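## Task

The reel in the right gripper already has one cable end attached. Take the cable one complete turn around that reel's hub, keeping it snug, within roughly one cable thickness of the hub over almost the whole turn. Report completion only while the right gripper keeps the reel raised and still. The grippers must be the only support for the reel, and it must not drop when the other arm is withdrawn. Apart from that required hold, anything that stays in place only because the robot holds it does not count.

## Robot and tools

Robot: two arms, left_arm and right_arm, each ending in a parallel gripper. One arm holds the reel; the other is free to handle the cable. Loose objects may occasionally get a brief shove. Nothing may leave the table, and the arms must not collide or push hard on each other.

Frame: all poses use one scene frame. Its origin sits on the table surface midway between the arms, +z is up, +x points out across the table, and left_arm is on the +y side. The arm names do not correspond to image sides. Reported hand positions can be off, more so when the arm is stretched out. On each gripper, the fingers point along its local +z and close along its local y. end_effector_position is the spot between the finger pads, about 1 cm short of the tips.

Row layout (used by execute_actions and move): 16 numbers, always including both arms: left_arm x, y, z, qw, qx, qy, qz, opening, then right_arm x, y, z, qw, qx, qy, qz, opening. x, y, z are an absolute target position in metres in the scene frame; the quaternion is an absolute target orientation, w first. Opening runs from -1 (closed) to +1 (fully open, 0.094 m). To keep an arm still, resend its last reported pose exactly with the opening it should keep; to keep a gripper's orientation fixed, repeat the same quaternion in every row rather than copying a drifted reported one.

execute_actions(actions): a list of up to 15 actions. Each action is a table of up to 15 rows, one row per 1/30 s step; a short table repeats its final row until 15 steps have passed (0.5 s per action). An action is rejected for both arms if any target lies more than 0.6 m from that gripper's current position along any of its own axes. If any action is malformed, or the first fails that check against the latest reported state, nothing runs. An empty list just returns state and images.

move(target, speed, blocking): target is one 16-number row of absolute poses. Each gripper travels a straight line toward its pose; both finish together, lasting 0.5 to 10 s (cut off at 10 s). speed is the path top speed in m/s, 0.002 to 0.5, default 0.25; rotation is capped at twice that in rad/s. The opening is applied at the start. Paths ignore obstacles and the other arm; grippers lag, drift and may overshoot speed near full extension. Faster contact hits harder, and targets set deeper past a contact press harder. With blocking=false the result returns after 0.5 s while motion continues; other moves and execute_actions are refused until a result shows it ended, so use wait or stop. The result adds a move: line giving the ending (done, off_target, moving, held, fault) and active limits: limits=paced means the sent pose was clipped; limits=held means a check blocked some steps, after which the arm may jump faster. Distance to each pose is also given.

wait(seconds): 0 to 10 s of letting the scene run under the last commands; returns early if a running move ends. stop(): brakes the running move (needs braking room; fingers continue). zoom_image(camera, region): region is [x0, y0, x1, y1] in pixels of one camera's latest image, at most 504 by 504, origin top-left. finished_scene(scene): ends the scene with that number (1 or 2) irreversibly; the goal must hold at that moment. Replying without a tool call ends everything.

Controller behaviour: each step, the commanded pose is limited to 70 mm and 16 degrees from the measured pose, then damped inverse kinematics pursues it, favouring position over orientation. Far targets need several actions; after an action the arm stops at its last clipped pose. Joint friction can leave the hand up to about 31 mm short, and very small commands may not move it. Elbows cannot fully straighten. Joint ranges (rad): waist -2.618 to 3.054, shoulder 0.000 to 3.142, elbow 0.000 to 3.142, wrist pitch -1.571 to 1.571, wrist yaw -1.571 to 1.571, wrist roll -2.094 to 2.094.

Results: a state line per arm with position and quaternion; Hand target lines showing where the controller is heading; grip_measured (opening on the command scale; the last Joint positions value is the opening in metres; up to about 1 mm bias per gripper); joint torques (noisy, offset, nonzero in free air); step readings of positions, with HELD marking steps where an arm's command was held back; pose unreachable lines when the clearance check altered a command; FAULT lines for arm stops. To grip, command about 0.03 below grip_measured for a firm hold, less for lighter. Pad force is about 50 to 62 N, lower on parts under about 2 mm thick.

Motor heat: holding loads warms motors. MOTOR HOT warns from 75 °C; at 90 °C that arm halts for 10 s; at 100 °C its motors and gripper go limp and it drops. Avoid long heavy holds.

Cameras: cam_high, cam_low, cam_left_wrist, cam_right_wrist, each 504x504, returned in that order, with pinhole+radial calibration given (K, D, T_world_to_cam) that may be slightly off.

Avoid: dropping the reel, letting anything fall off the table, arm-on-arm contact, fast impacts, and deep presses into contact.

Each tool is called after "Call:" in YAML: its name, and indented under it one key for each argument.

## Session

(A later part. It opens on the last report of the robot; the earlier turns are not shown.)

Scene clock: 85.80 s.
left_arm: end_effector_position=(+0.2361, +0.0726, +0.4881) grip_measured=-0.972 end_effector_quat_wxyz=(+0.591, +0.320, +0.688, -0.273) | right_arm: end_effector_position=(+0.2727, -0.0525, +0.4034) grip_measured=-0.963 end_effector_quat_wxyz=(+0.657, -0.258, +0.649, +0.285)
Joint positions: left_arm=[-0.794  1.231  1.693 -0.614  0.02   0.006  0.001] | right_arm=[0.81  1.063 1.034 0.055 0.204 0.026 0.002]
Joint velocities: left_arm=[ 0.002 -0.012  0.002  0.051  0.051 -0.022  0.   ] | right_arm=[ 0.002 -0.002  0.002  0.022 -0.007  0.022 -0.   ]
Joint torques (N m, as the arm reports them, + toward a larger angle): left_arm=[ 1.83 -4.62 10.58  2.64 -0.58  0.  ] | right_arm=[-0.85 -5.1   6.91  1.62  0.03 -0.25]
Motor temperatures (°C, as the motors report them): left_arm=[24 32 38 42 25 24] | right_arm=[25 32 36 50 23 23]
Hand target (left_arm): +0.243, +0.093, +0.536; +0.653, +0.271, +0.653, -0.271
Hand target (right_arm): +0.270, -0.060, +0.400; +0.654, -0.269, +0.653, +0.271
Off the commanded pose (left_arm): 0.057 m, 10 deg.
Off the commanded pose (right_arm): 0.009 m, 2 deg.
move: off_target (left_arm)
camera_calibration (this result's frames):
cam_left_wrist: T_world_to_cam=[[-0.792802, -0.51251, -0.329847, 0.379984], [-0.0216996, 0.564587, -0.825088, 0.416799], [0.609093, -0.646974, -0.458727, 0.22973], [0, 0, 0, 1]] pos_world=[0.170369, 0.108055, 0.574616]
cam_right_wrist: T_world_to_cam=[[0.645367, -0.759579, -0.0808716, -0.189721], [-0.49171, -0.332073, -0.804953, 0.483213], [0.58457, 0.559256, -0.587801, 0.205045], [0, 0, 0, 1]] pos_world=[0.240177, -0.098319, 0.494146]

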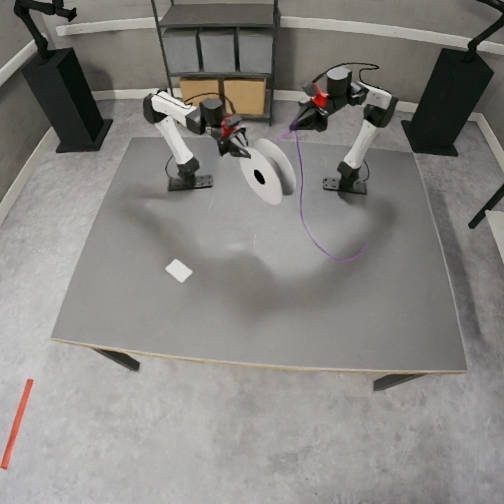

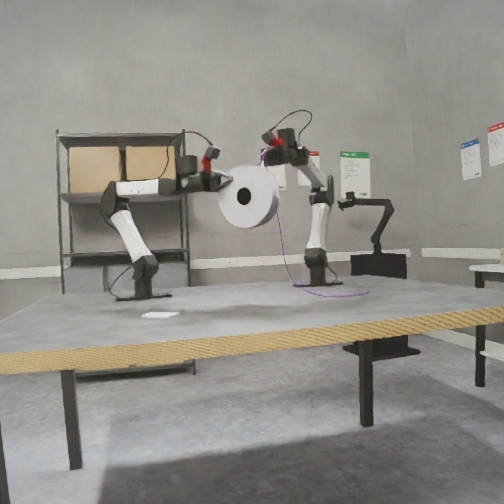

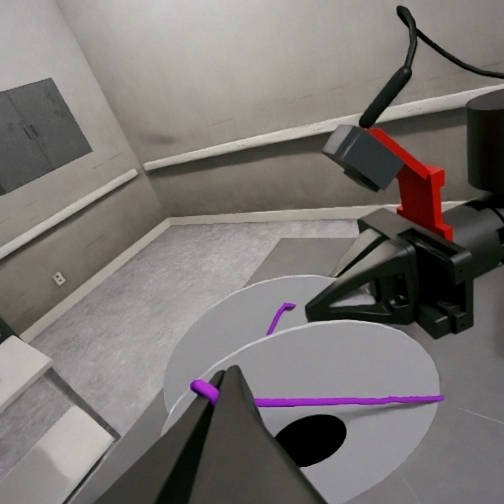

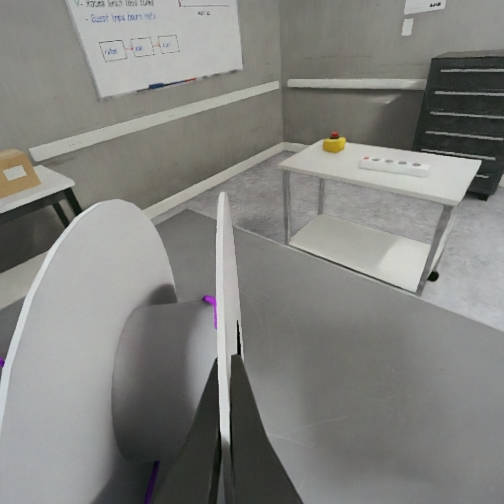

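Call:
move:
  target: [0.172,0.006,0.50,0.653,0.2706,0.653,-0.2706,-1,0.27,-0.06,0.40,0.653,-0.2706,0.653,0.2706,-1]
  speed: 0.1

Call:
move:
  target: [0.255,-0.01,0.52,0.653,0.2706,0.653,-0.2706,-1,0.27,-0.06,0.40,0.653,-0.2706,0.653,0.2706,-1]
  speed: 0.08

Scene clock: 94.87 s.
left_arm: end_effector_position=(+0.1740, +0.0114, +0.5052) grip_measured=-0.972 end_effector_quat_wxyz=(+0.649, +0.272, +0.655, -0.275) | right_arm: end_effector_position=(+0.2721, -0.0525, +0.3812) grip_measured=-0.963 end_effector_quat_wxyz=(+0.632, -0.281, +0.673, +0.263)
Joint positions: left_arm=[-1.255  1.268  1.623 -0.363 -0.514 -0.012  0.001] | right_arm=[ 0.81   1.063  1.034 -0.037  0.2    0.012  0.002]
Joint velocities: left_arm=[ 0.017 -0.012 -0.012 -0.022  0.007 -0.007 -0.   ] | right_arm=[-0.007 -0.007  0.012 -0.081 -0.066  0.066 -0.001]
Joint torques (N m, as the arm reports them, + toward a larger angle): left_arm=[-1.23 -3.55  5.81  2.12 -0.13  0.16] | right_arm=[-1.   -5.32  7.02  2.48  0.05 -0.1 ]
Motor temperatures (°C, as the motors report them): left_arm=[24 32 39 45 25 24] | right_arm=[25 32 37 48 23 23]
Hand target (left_arm): +0.175, +0.005, +0.500; +0.652, +0.271, +0.654, -0.271
Hand target (right_arm): +0.270, -0.060, +0.400; +0.653, -0.271, +0.653, +0.270
Off the commanded pose (left_arm): 0.008 m, 1 deg.
Off the commanded pose (right_arm): 0.020 m, 4 deg.
move: off_target (right_arm)
camera_calibration (this result's frames):
cam_left_wrist: T_world_to_cam=[[-0.72116, -0.606974, -0.333933, 0.295757], [0.0172586, 0.466137, -0.884544, 0.488521], [0.692554, -0.643661, -0.325684, 0.154097], [0, 0, 0, 1]] pos_world=[0.0981365, 0.0509854, 0.581068]
cam_right_wrist: T_world_to_cam=[[0.645447, -0.762706, -0.0409674, -0.206514], [-0.52184, -0.401175, -0.752822, 0.44976], [0.557747, 0.507285, -0.656947, 0.223292], [0, 0, 0, 1]] pos_world=[0.243456, -0.0903495, 0.47682]

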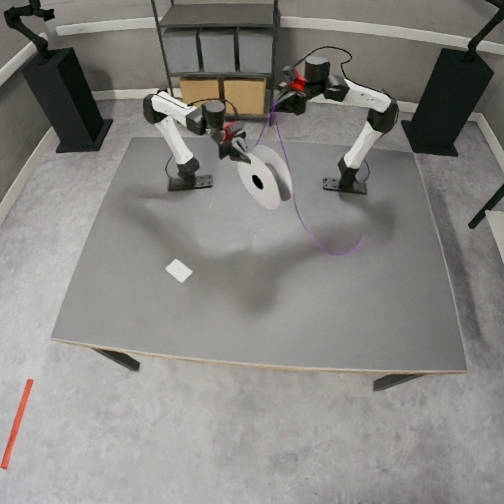

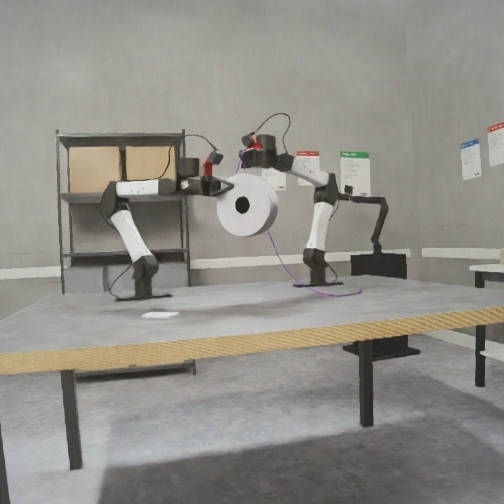

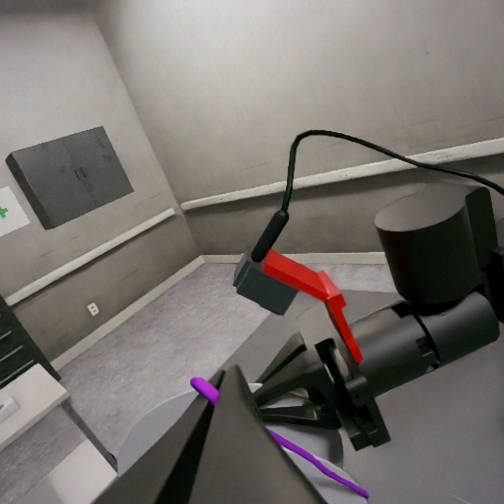

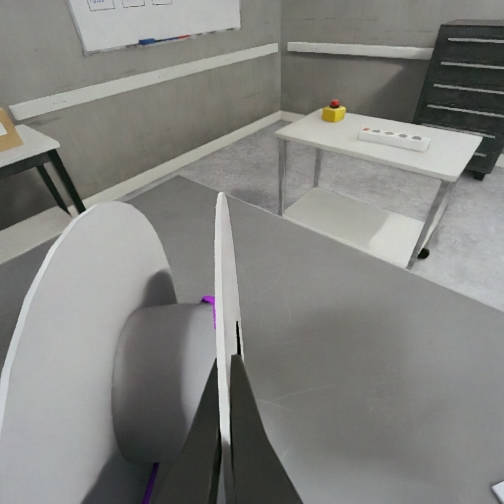

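Scene clock: 96.37 s.
left_arm: end_effector_position=(+0.2511, -0.0057, +0.5153) grip_measured=-0.972 end_effector_quat_wxyz=(+0.649, +0.269, +0.658, -0.269) | right_arm: end_effector_position=(+0.2719, -0.0528, +0.3757) grip_measured=-0.963 end_effector_quat_wxyz=(+0.625, -0.287, +0.679, +0.256)
Joint positions: left_arm=[-1.001  1.451  1.812 -0.373 -0.274 -0.008  0.001] | right_arm=[ 0.81   1.063  1.034 -0.059  0.2    0.007  0.002]
Joint velocities: left_arm=[-0.017 -0.017  0.002  0.007 -0.037 -0.022 -0.   ] | right_arm=[-0.007 -0.002 -0.007  0.022  0.007 -0.095 -0.   ]
Joint torques (N m, as the arm reports them, + toward a larger angle): left_arm=[ 0.12 -4.72  8.98  1.95  0.18  0.16] | right_arm=[-0.86 -5.38  6.93  2.67  0.06 -0.01]
Motor temperatures (°C, as the motors report them): left_arm=[24 31 39 45 25 24] | right_arm=[25 32 37 48 23 23]
Hand target (left_arm): +0.254, -0.009, +0.520; +0.654, +0.271, +0.653, -0.270
Hand target (right_arm): +0.269, -0.061, +0.400; +0.653, -0.270, +0.654, +0.270
Off the commanded pose (left_arm): 0.007 m, 1 deg.
Off the commanded pose (right_arm): 0.025 m, 5 deg.
move: off_target (right_arm)
camera_calibration (this result's frames):
cam_left_wrist: T_world_to_cam=[[-0.713016, -0.614953, -0.336809, 0.343769], [0.0094244, 0.471919, -0.881592, 0.50453], [0.701084, -0.631763, -0.33069, 0.0934027], [0, 0, 0, 1]] pos_world=[0.174875, 0.0323128, 0.591462]
cam_right_wrist: T_world_to_cam=[[0.645446, -0.763249, -0.0291565, -0.211327], [-0.528212, -0.418462, -0.738838, 0.440895], [0.551717, 0.492281, -0.673252, 0.22694], [0, 0, 0, 1]] pos_world=[0.24408, -0.0885156, 0.472377]

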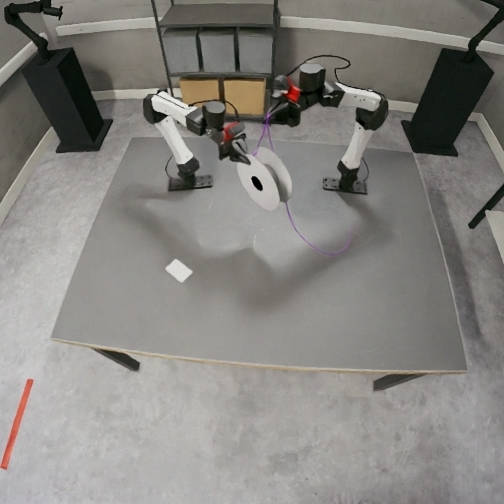

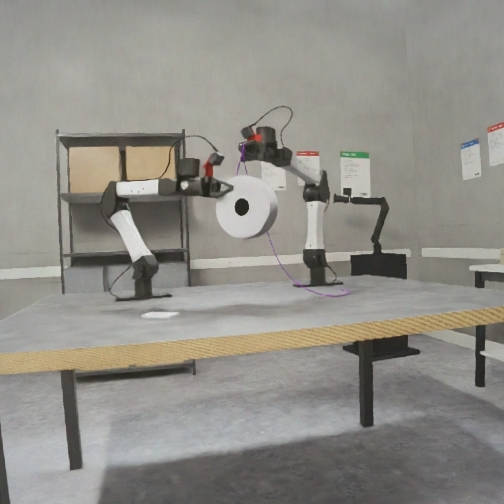

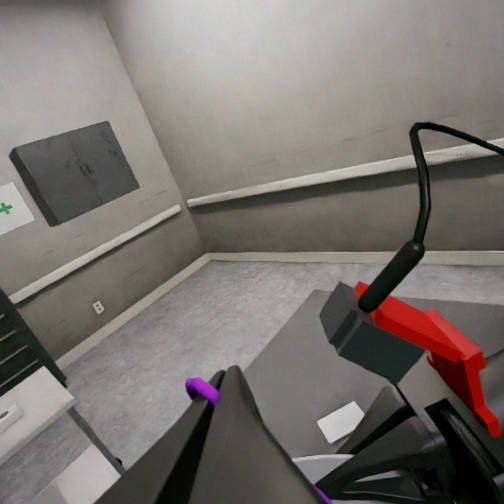

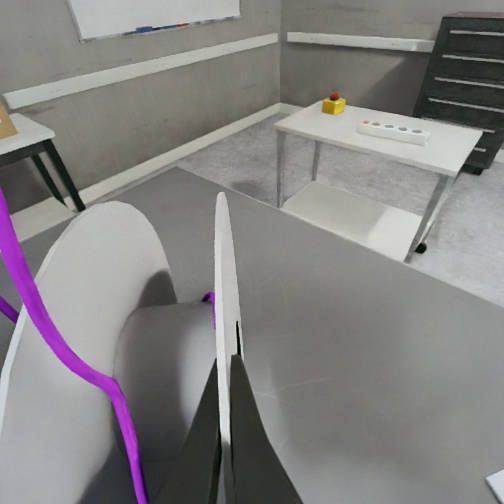

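Cable is inside the channel. Carry to the far side.

Call:
move:
  target: [0.40,0.11,0.46,0.653,0.2706,0.653,-0.2706,-1,0.27,-0.06,0.40,0.653,-0.2706,0.653,0.2706,-1]
  speed: 0.1

Call:
move:
  target: [0.43,0.14,0.36,0.653,0.2706,0.653,-0.2706,-1,0.27,-0.06,0.40,0.653,-0.2706,0.653,0.2706,-1]
  speed: 0.08

Scene clock: 102.30 s.
left_arm: end_effector_position=(+0.3827, +0.0995, +0.4619) grip_measured=-0.972 end_effector_quat_wxyz=(+0.636, +0.286, +0.655, -0.291) | right_arm: end_effector_position=(+0.2724, -0.0526, +0.3830) grip_measured=-0.963 end_effector_quat_wxyz=(+0.635, -0.281, +0.670, +0.262)
Joint positions: left_arm=[-0.37   1.457  1.588 -0.154  0.417 -0.008  0.001] | right_arm=[ 0.81   1.063  1.034 -0.029  0.202  0.006  0.002]
Joint velocities: left_arm=[-0.002 -0.007 -0.012  0.022 -0.051 -0.051  0.001] | right_arm=[ 0.012 -0.002  0.007  0.095 -0.022 -0.007 -0.   ]
Joint torques (N m, as the arm reports them, + toward a larger angle): left_arm=[ 1.5  -6.23  6.73  2.25 -0.31  0.18] | right_arm=[-0.83 -5.24  6.94  2.44  0.05 -0.04]
Motor temperatures (°C, as the motors report them): left_arm=[24 31 40 45 25 24] | right_arm=[25 32 37 49 23 23]
Hand target (left_arm): +0.397, +0.110, +0.460; +0.653, +0.272, +0.653, -0.269
Hand target (right_arm): +0.270, -0.060, +0.400; +0.653, -0.270, +0.654, +0.270
Off the commanded pose (left_arm): 0.020 m, 3 deg.
Off the commanded pose (right_arm): 0.019 m, 3 deg.
move: off_target (left_arm, right_arm)
camera_calibration (this result's frames):
cam_left_wrist: T_world_to_cam=[[-0.753656, -0.571802, -0.324109, 0.489668], [0.0238309, 0.469017, -0.882868, 0.401974], [0.656837, -0.673102, -0.339851, 0.0752445], [0, 0, 0, 1]] pos_world=[0.310038, 0.142107, 0.539167]
cam_right_wrist: T_world_to_cam=[[0.644866, -0.763387, -0.0372541, -0.207972], [-0.516189, -0.399064, -0.757824, 0.45166], [0.563647, 0.507925, -0.651394, 0.220657], [0, 0, 0, 1]] pos_world=[0.242883, -0.0905988, 0.478266]

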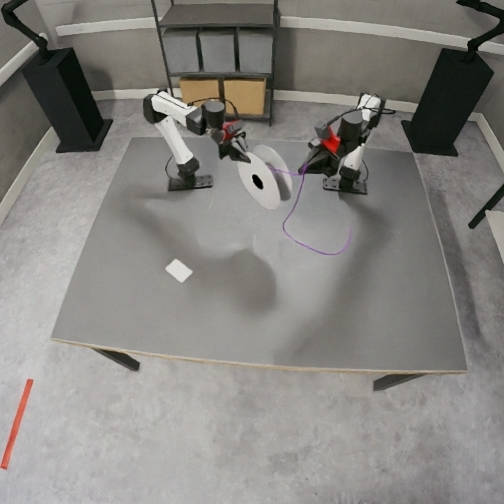

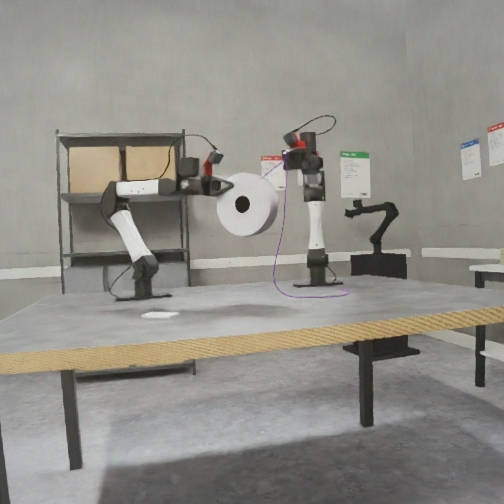

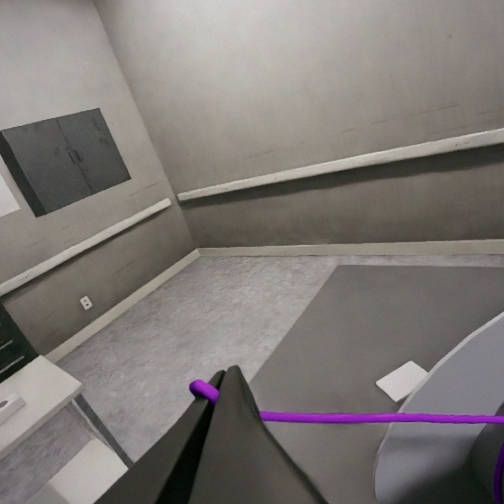

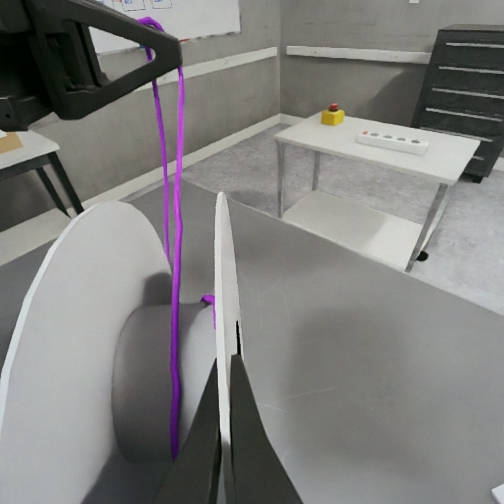

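Scene clock: 104.37 s.
left_arm: end_effector_position=(+0.4035, +0.1154, +0.3784) grip_measured=-0.973 end_effector_quat_wxyz=(+0.642, +0.310, +0.627, -0.313) | right_arm: end_effector_position=(+0.2733, -0.0540, +0.3776) grip_measured=-0.963 end_effector_quat_wxyz=(+0.629, -0.282, +0.678, +0.254)
Joint positions: left_arm=[-0.262  1.467  1.215  0.277  0.598 -0.008  0.001] | right_arm=[ 0.81   1.063  1.034 -0.051  0.212  0.006  0.002]
Joint velocities: left_arm=[-0.002  0.002  0.012 -0.007 -0.037 -0.051 -0.002] | right_arm=[-0.002  0.002 -0.007  0.007 -0.095  0.037  0.   ]
Joint torques (N m, as the arm reports them, + toward a larger angle): left_arm=[ 3.05 -5.53  6.47  1.95 -0.91  0.17] | right_arm=[-0.83 -5.38  6.94  2.6  -0.08 -0.04]
Motor temperatures (°C, as the motors report them): left_arm=[24 31 39 45 25 24] | right_arm=[25 32 37 49 23 23]
Hand target (left_arm): +0.429, +0.141, +0.360; +0.652, +0.272, +0.654, -0.270
Hand target (right_arm): +0.270, -0.061, +0.400; +0.653, -0.271, +0.654, +0.270
Off the commanded pose (left_arm): 0.041 m, 7 deg.
Off the commanded pose (right_arm): 0.023 m, 5 deg.
move: off_target (left_arm, right_arm)
camera_calibration (this result's frames):
cam_left_wrist: T_world_to_cam=[[-0.778483, -0.521693, -0.348999, 0.501072], [0.0969395, 0.449423, -0.888044, 0.295035], [0.620135, -0.725159, -0.299295, 0.0494329], [0, 0, 0, 1]] pos_world=[0.33082, 0.164657, 0.451673]
cam_right_wrist: T_world_to_cam=[[0.63718, -0.770123, -0.0302083, -0.210832], [-0.528724, -0.408262, -0.744159, 0.445301], [0.560761, 0.490135, -0.667319, 0.223239], [0, 0, 0, 1]] pos_world=[0.244595, -0.0899841, 0.473977]

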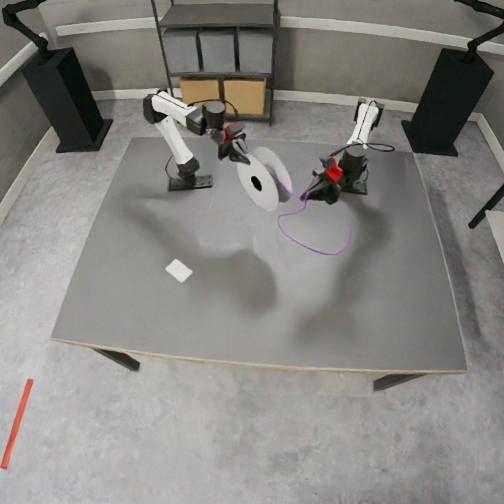

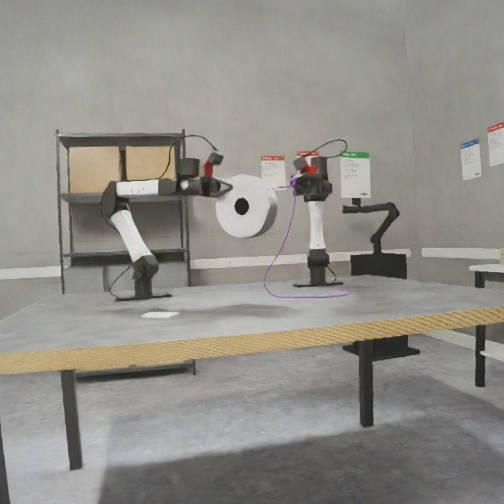

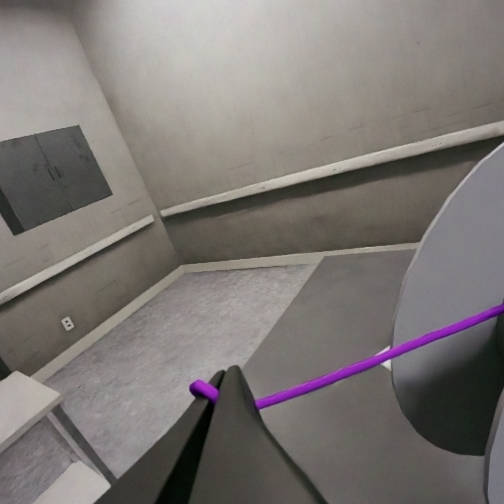

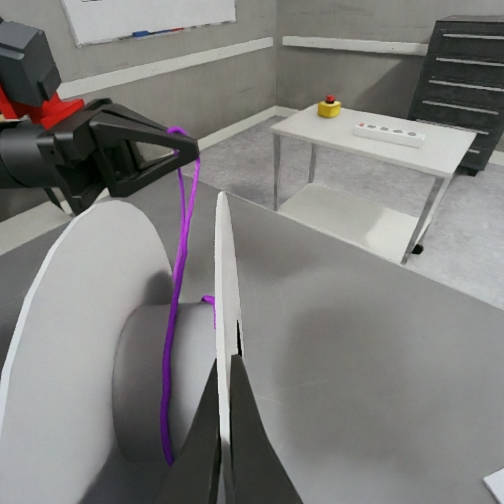

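Call:
move:
  target: [0.40,0.115,0.37,0.653,0.2706,0.653,-0.2706,1,0.27,-0.06,0.40,0.653,-0.2706,0.653,0.2706,-1]

Call:
move:
  target: [0.30,0.22,0.30,0.653,0.2706,0.653,-0.2706,1,0.27,-0.06,0.40,0.653,-0.2706,0.653,0.2706,-1]
  speed: 0.12

Call:
move:
  target: [0.30,0.22,0.30,0.653,0.2706,0.653,-0.2706,1,0.25,-0.10,0.46,0.837,-0.162,0.391,0.347,-1]
  speed: 0.1

Call:
zoom_image:
  camera: "cam_high"
  region: [180,60,380,260]

Scene clock: 110.07 s.
left_arm: end_effector_position=(+0.4028, +0.1157, +0.3859) grip_measured=+1.000 end_effector_quat_wxyz=(+0.667, +0.270, +0.638, -0.275) | right_arm: end_effector_position=(+0.2722, -0.0541, +0.3688) grip_measured=-0.963 end_effector_quat_wxyz=(+0.617, -0.291, +0.687, +0.249)
Joint positions: left_arm=[-0.32   1.426  1.19   0.279  0.417 -0.008  0.094] | right_arm=[ 0.81   1.063  1.034 -0.088  0.206  0.006  0.002]
Joint velocities: left_arm=[-0.007 -0.007 -0.012 -0.022  0.007 -0.022  0.   ] | right_arm=[-0.012 -0.022 -0.017  0.051  0.037  0.051  0.001]
Joint torques (N m, as the arm reports them, + toward a larger angle): left_arm=[-1.28 -7.93  6.38  1.67 -0.07  0.13] | right_arm=[-0.83 -5.71  6.89  2.9   0.04 -0.02]
Motor temperatures (°C, as the motors report them): left_arm=[24 31 39 44 25 24] | right_arm=[25 32 37 50 23 23]
Hand target (left_arm): +0.400, +0.115, +0.370; +0.653, +0.271, +0.653, -0.271
Hand target (right_arm): +0.269, -0.062, +0.400; +0.653, -0.270, +0.654, +0.270
Off the commanded pose (left_arm): 0.016 m, 2 deg.
Off the commanded pose (right_arm): 0.032 m, 7 deg.
move: off_target (left_arm, right_arm)
camera_calibration (this result's frames):
cam_left_wrist: T_world_to_cam=[[-0.703677, -0.616398, -0.353402, 0.485835], [0.055594, 0.448095, -0.892256, 0.320057], [0.708342, -0.647506, -0.281046, 0.000739441], [0, 0, 0, 1]] pos_world=[0.323554, 0.156531, 0.457475]
cam_right_wrist: T_world_to_cam=[[0.641042, -0.767245, -0.02003, -0.215027], [-0.541373, -0.433516, -0.720403, 0.431401], [0.544042, 0.472652, -0.693267, 0.231185], [0, 0, 0, 1]] pos_world=[0.245616, -0.0872286, 0.466748]

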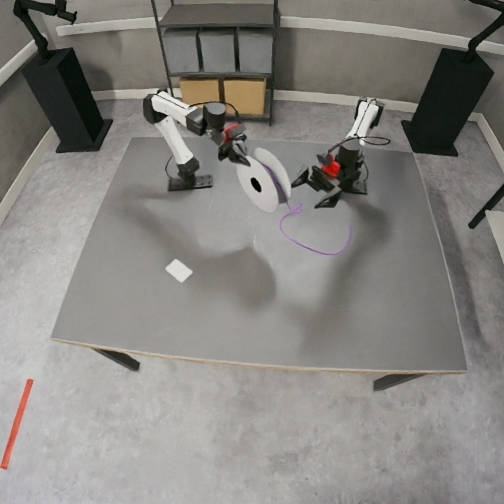

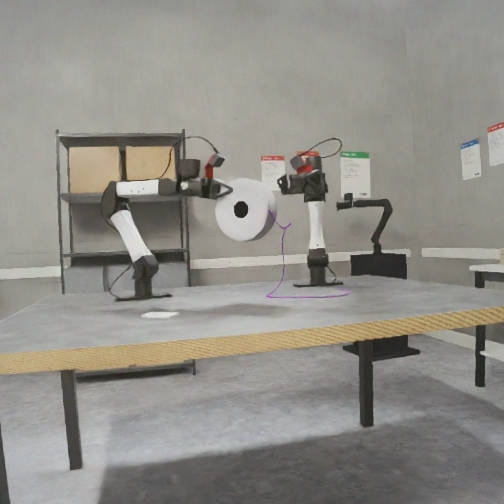

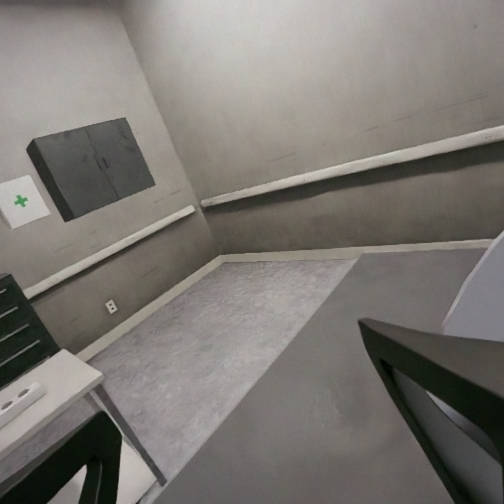

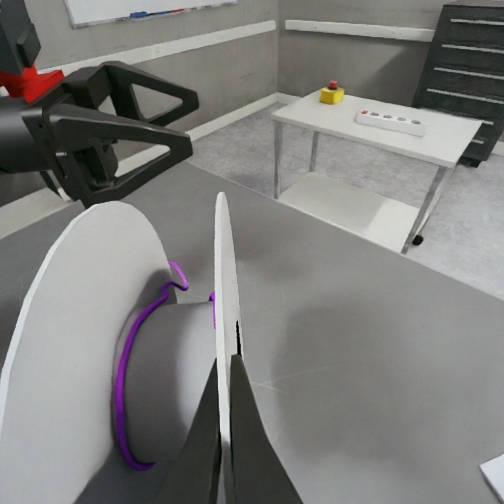

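Scene clock: 111.97 s.
left_arm: end_effector_position=(+0.3030, +0.2161, +0.3099) grip_measured=+1.000 end_effector_quat_wxyz=(+0.659, +0.269, +0.648, -0.270) | right_arm: end_effector_position=(+0.2721, -0.0541, +0.3683) grip_measured=-0.963 end_effector_quat_wxyz=(+0.617, -0.292, +0.688, +0.248)
Joint positions: left_arm=[-0.017  0.923  0.611  0.331  0.711 -0.008  0.094] | right_arm=[ 0.81   1.063  1.034 -0.09   0.206  0.006  0.002]
Joint velocities: left_arm=[-0.017 -0.012 -0.007 -0.007 -0.022  0.007  0.   ] | right_arm=[ 0.007 -0.012 -0.002 -0.037 -0.066 -0.022  0.   ]
Joint torques (N m, as the arm reports them, + toward a larger angle): left_arm=[ 0.3  -3.47  6.24  1.71  0.13  0.14] | right_arm=[-0.79 -5.68  6.87  2.92  0.03 -0.02]
Motor temperatures (°C, as the motors report them): left_arm=[24 31 39 44 25 24] | right_arm=[25 32 37 50 23 23]
Hand target (left_arm): +0.299, +0.218, +0.299; +0.653, +0.271, +0.653, -0.270
Hand target (right_arm): +0.269, -0.062, +0.399; +0.652, -0.270, +0.655, +0.270
Off the commanded pose (left_arm): 0.011 m, 1 deg.
Off the commanded pose (right_arm): 0.032 m, 7 deg.
move: off_target (left_arm, right_arm)
camera_calibration (this result's frames):
cam_left_wrist: T_world_to_cam=[[-0.705371, -0.617976, -0.347215, 0.449565], [0.0325394, 0.46109, -0.886757, 0.215215], [0.708091, -0.63679, -0.305131, 0.120293], [0, 0, 0, 1]] pos_world=[0.224929, 0.255188, 0.383644]
cam_right_wrist: T_world_to_cam=[[0.641017, -0.767282, -0.0193654, -0.215297], [-0.542275, -0.434893, -0.718892, 0.430576], [0.543171, 0.471323, -0.694852, 0.231597], [0, 0, 0, 1]] pos_world=[0.245703, -0.0870956, 0.466294]

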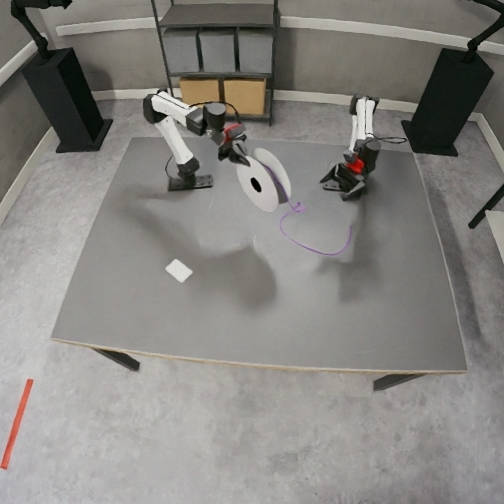

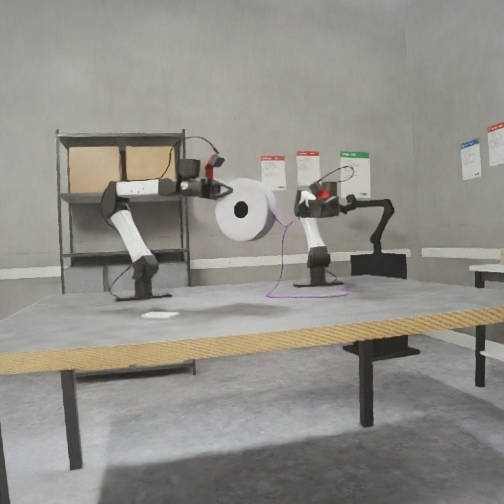

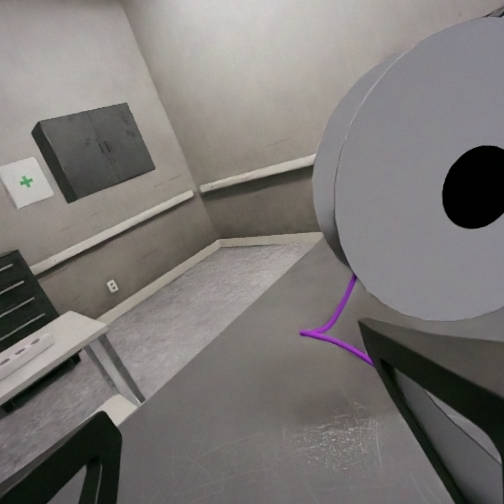

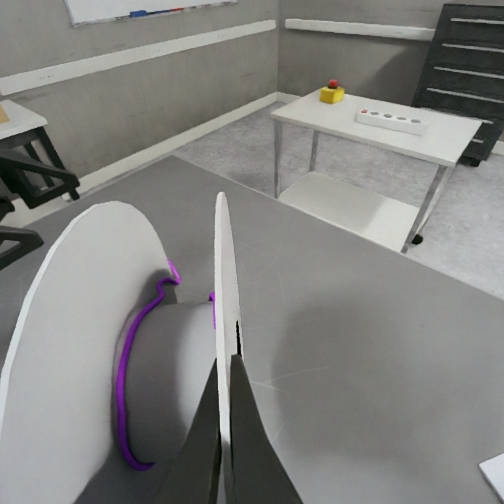

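Scene clock: 116.60 s.
left_arm: end_effector_position=(+0.3029, +0.2181, +0.3098) grip_measured=+1.000 end_effector_quat_wxyz=(+0.659, +0.270, +0.648, -0.271) | right_arm: end_effector_position=(+0.2522, -0.0930, +0.4482) grip_measured=-0.963 end_effector_quat_wxyz=(+0.822, -0.171, +0.422, +0.343)
Joint positions: left_arm=[-0.005  0.923  0.611  0.331  0.725 -0.008  0.094] | right_arm=[ 0.756  1.058  0.659  1.032  0.126 -0.082  0.002]
Joint velocities: left_arm=[-0.002 -0.017 -0.022 -0.022  0.007 -0.037  0.   ] | right_arm=[-0.012  0.007  0.002 -0.007 -0.037  0.007 -0.001]
Joint torques (N m, as the arm reports them, + toward a larger angle): left_arm=[ 0.32 -3.09  6.48  1.73  0.15  0.13] | right_arm=[-1.28 -1.81  6.45  2.18 -0.02 -0.02]
Motor temperatures (°C, as the motors report them): left_arm=[24 31 39 44 25 24] | right_arm=[25 32 37 51 23 23]
Hand target (left_arm): +0.300, +0.220, +0.300; +0.653, +0.270, +0.653, -0.271
Hand target (right_arm): +0.250, -0.102, +0.459; +0.837, -0.157, +0.395, +0.345
Off the commanded pose (left_arm): 0.010 m, 1 deg.
Off the commanded pose (right_arm): 0.014 m, 4 deg.
move: off_target (right_arm)
camera_calibration (this result's frames):
cam_left_wrist: T_world_to_cam=[[-0.706776, -0.616268, -0.347394, 0.450753], [0.0336093, 0.461254, -0.886631, 0.213909], [0.706639, -0.638325, -0.305291, 0.122425], [0, 0, 0, 1]] pos_world=[0.224882, 0.257265, 0.383622]
cam_right_wrist: T_world_to_cam=[[0.675555, -0.730951, -0.0966218, -0.201517], [-0.085602, 0.0524043, -0.99495, 0.514175], [0.732323, 0.680415, -0.0271689, -0.0111567], [0, 0, 0, 1]] pos_world=[0.18832, -0.166653, 0.491804]

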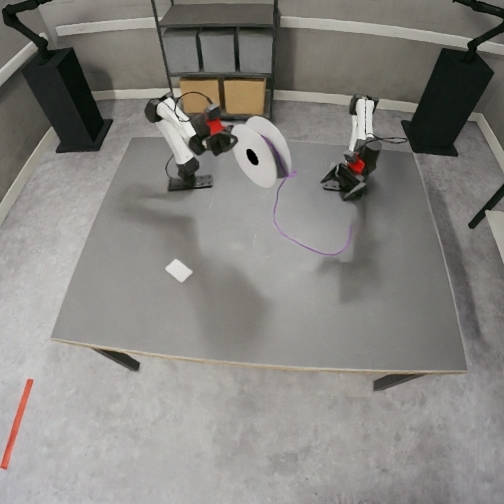

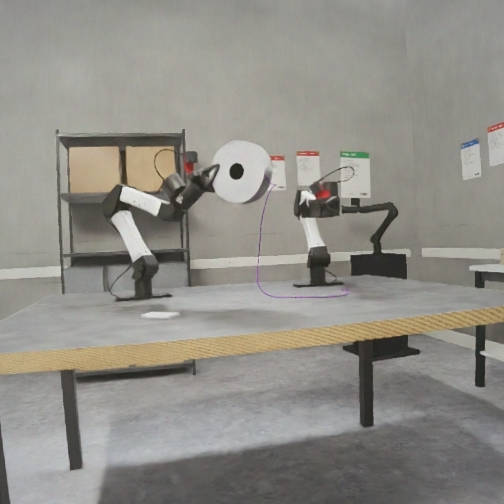

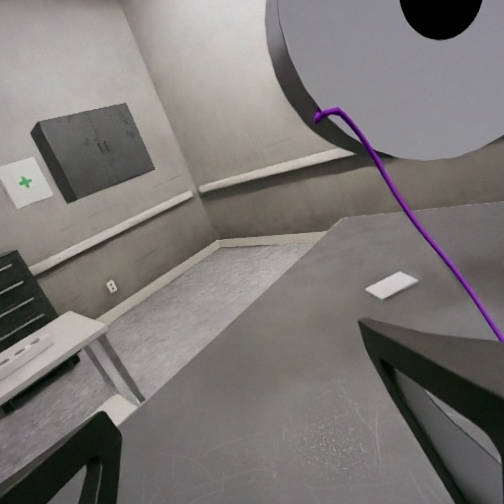

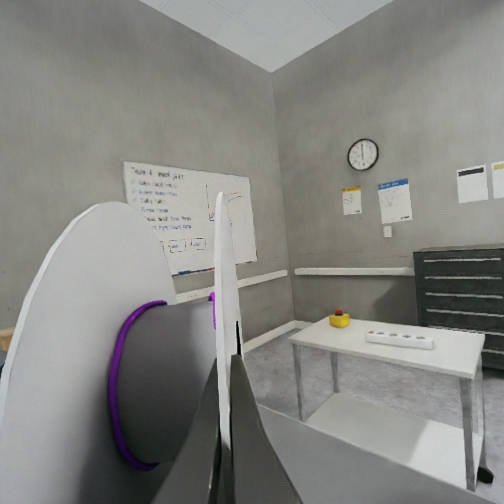

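Region (180, 60, 380, 260) of cam_high's 504x504 image, scaled by 2.520, with more detail than that image has.

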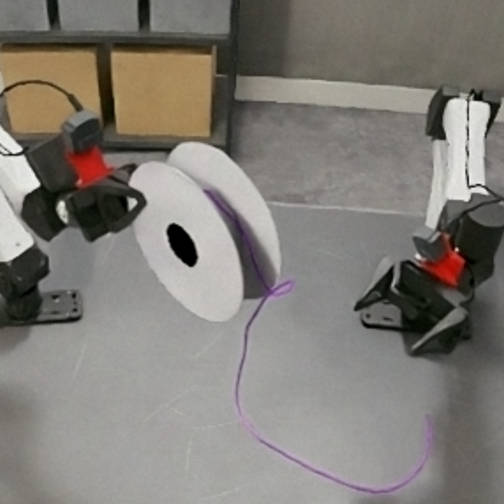

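Call:
move:
  target: [0.25,0.11,0.25,0.653,0.2706,0.653,-0.2706,1,0.25,-0.10,0.46,0.837,-0.162,0.391,0.347,-1]
  speed: 0.12

Scene clock: 120.43 s.
left_arm: end_effector_position=(+0.2532, +0.1098, +0.2668) grip_measured=+1.000 end_effector_quat_wxyz=(+0.663, +0.266, +0.642, -0.278) | right_arm: end_effector_position=(+0.2515, -0.0927, +0.4488) grip_measured=-0.963 end_effector_quat_wxyz=(+0.822, -0.176, +0.417, +0.344)
Joint positions: left_arm=[-0.661  0.94   0.426  0.549  0.075 -0.008  0.094] | right_arm=[ 0.748  1.059  0.659  1.034  0.107 -0.082  0.002]
Joint velocities: left_arm=[ 0.007 -0.002  0.007 -0.037 -0.007 -0.051  0.   ] | right_arm=[ 0.002 -0.012 -0.007  0.022  0.022 -0.022  0.001]
Joint torques (N m, as the arm reports them, + toward a larger angle): left_arm=[-1.37 -0.81  6.26  1.99 -0.07  0.09] | right_arm=[-1.31 -1.51  6.67  2.22 -0.04  0.01]
Motor temperatures (°C, as the motors report them): left_arm=[24 31 39 44 25 24] | right_arm=[25 32 37 50 23 23]
Hand target (left_arm): +0.253, +0.109, +0.250; +0.653, +0.270, +0.653, -0.272
Hand target (right_arm): +0.250, -0.100, +0.460; +0.837, -0.162, +0.392, +0.347
Off the commanded pose (left_arm): 0.017 m, 2 deg.
Off the commanded pose (right_arm): 0.013 m, 4 deg.
move: off_target (left_arm, right_arm)
camera_calibration (this result's frames):
cam_left_wrist: T_world_to_cam=[[-0.707814, -0.61966, -0.339147, 0.332377], [0.0423043, 0.442061, -0.895987, 0.229784], [0.705131, -0.64854, -0.286683, 0.071863], [0, 0, 0, 1]] pos_world=[0.174868, 0.150988, 0.33921]
cam_right_wrist: T_world_to_cam=[[0.682149, -0.72614, -0.0859804, -0.206792], [-0.0755992, 0.0469186, -0.996034, 0.512196], [0.727294, 0.685944, -0.0228901, -0.0110546], [0, 0, 0, 1]] pos_world=[0.187825, -0.166609, 0.492131]

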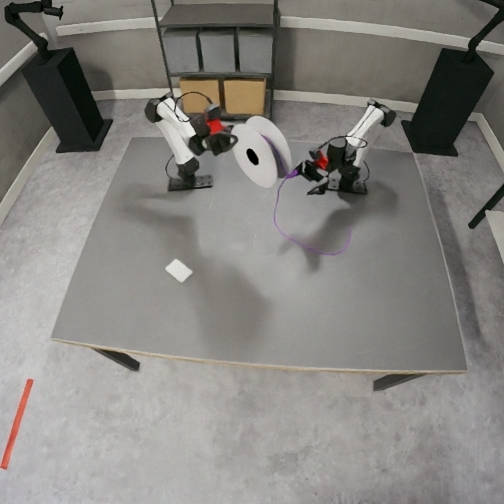

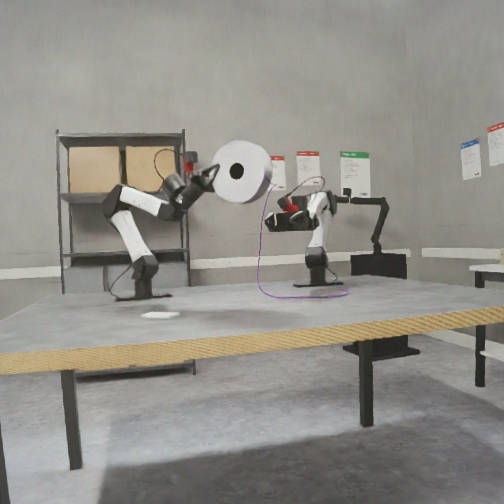

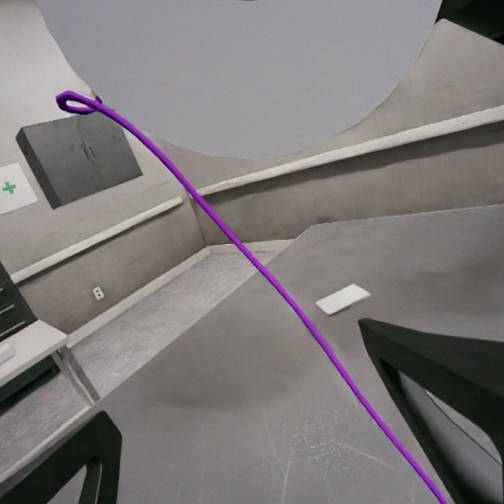

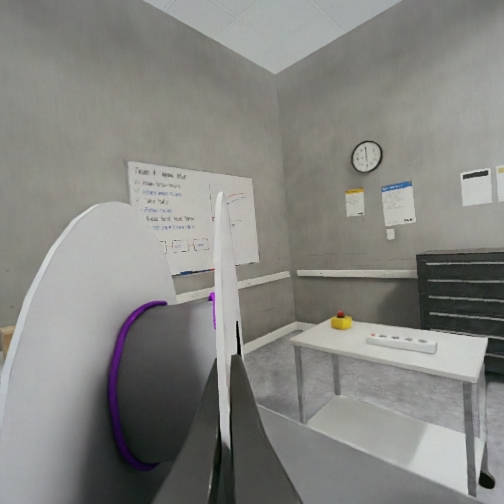

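Call:
move:
  target: [0.295,0.03,0.25,0.653,0.2706,0.653,-0.2706,1,0.25,-0.10,0.46,0.837,-0.162,0.391,0.347,-1]
  speed: 0.08

Scene clock: 123.93 s.
left_arm: end_effector_position=(+0.2947, +0.0353, +0.2433) grip_measured=+1.000 end_effector_quat_wxyz=(+0.646, +0.272, +0.660, -0.271) | right_arm: end_effector_position=(+0.2516, -0.0925, +0.4486) grip_measured=-0.963 end_effector_quat_wxyz=(+0.822, -0.177, +0.418, +0.344)
Joint positions: left_arm=[-0.773  1.379  0.621  0.741 -0.038 -0.008  0.094] | right_arm=[ 0.748  1.059  0.659  1.033  0.107 -0.082  0.002]
Joint velocities: left_arm=[-0.002  0.002 -0.012 -0.022 -0.037 -0.051  0.   ] | right_arm=[ 0.002 -0.017 -0.012  0.051 -0.022 -0.066  0.001]
Joint torques (N m, as the arm reports them, + toward a larger angle): left_arm=[-1.3  -4.41  9.35  2.04 -0.13  0.11] | right_arm=[-1.3  -1.55  6.66  2.23 -0.02  0.  ]
Motor temperatures (°C, as the motors report them): left_arm=[24 30 39 44 25 24] | right_arm=[25 31 37 50 23 23]
Hand target (left_arm): +0.297, +0.030, +0.250; +0.653, +0.270, +0.653, -0.271
Hand target (right_arm): +0.250, -0.100, +0.460; +0.836, -0.162, +0.392, +0.347
Off the commanded pose (left_arm): 0.009 m, 1 deg.
Off the commanded pose (right_arm): 0.014 m, 4 deg.
move: off_target (right_arm)
camera_calibration (this result's frames):
cam_left_wrist: T_world_to_cam=[[-0.719918, -0.608503, -0.33383, 0.309488], [0.00790063, 0.473765, -0.880616, 0.245143], [0.694014, -0.636608, -0.336265, 0.00243376], [0, 0, 0, 1]] pos_world=[0.21918, 0.0737333, 0.320011]
cam_right_wrist: T_world_to_cam=[[0.682329, -0.726021, -0.0855602, -0.206941], [-0.0761152, 0.0458473, -0.996044, 0.512006], [0.727072, 0.686143, -0.0239783, -0.010655], [0, 0, 0, 1]] pos_world=[0.18792, -0.166406, 0.492019]

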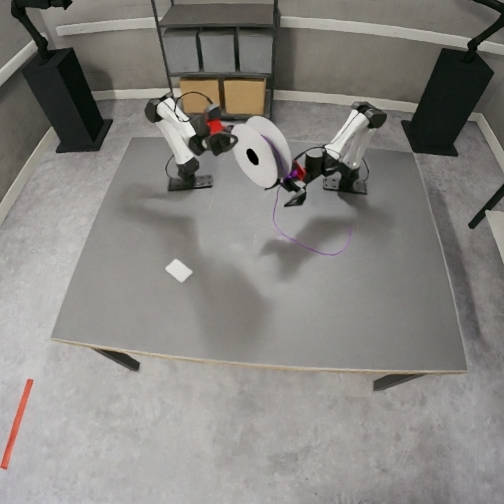

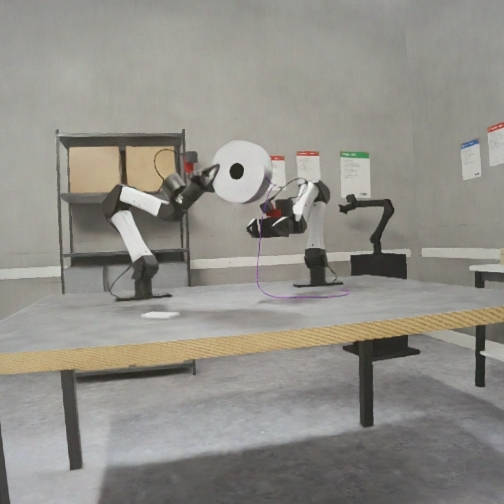

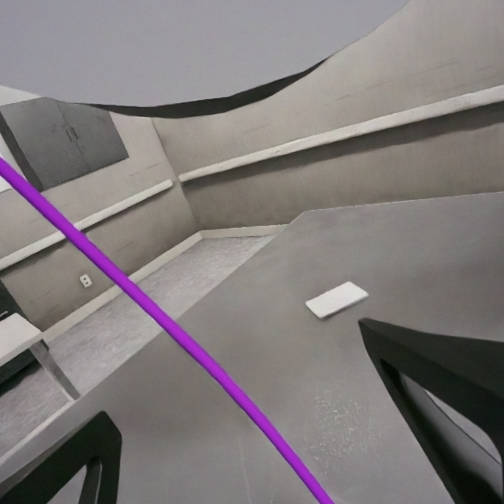

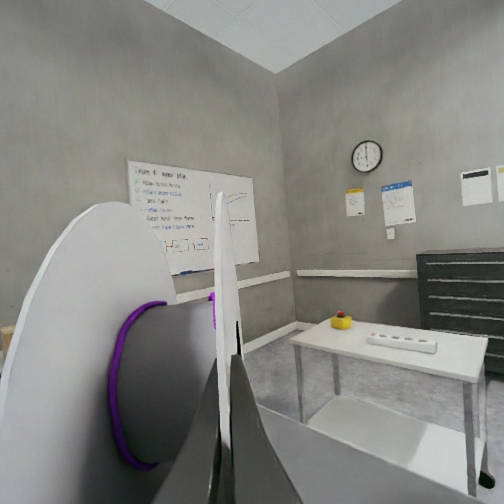

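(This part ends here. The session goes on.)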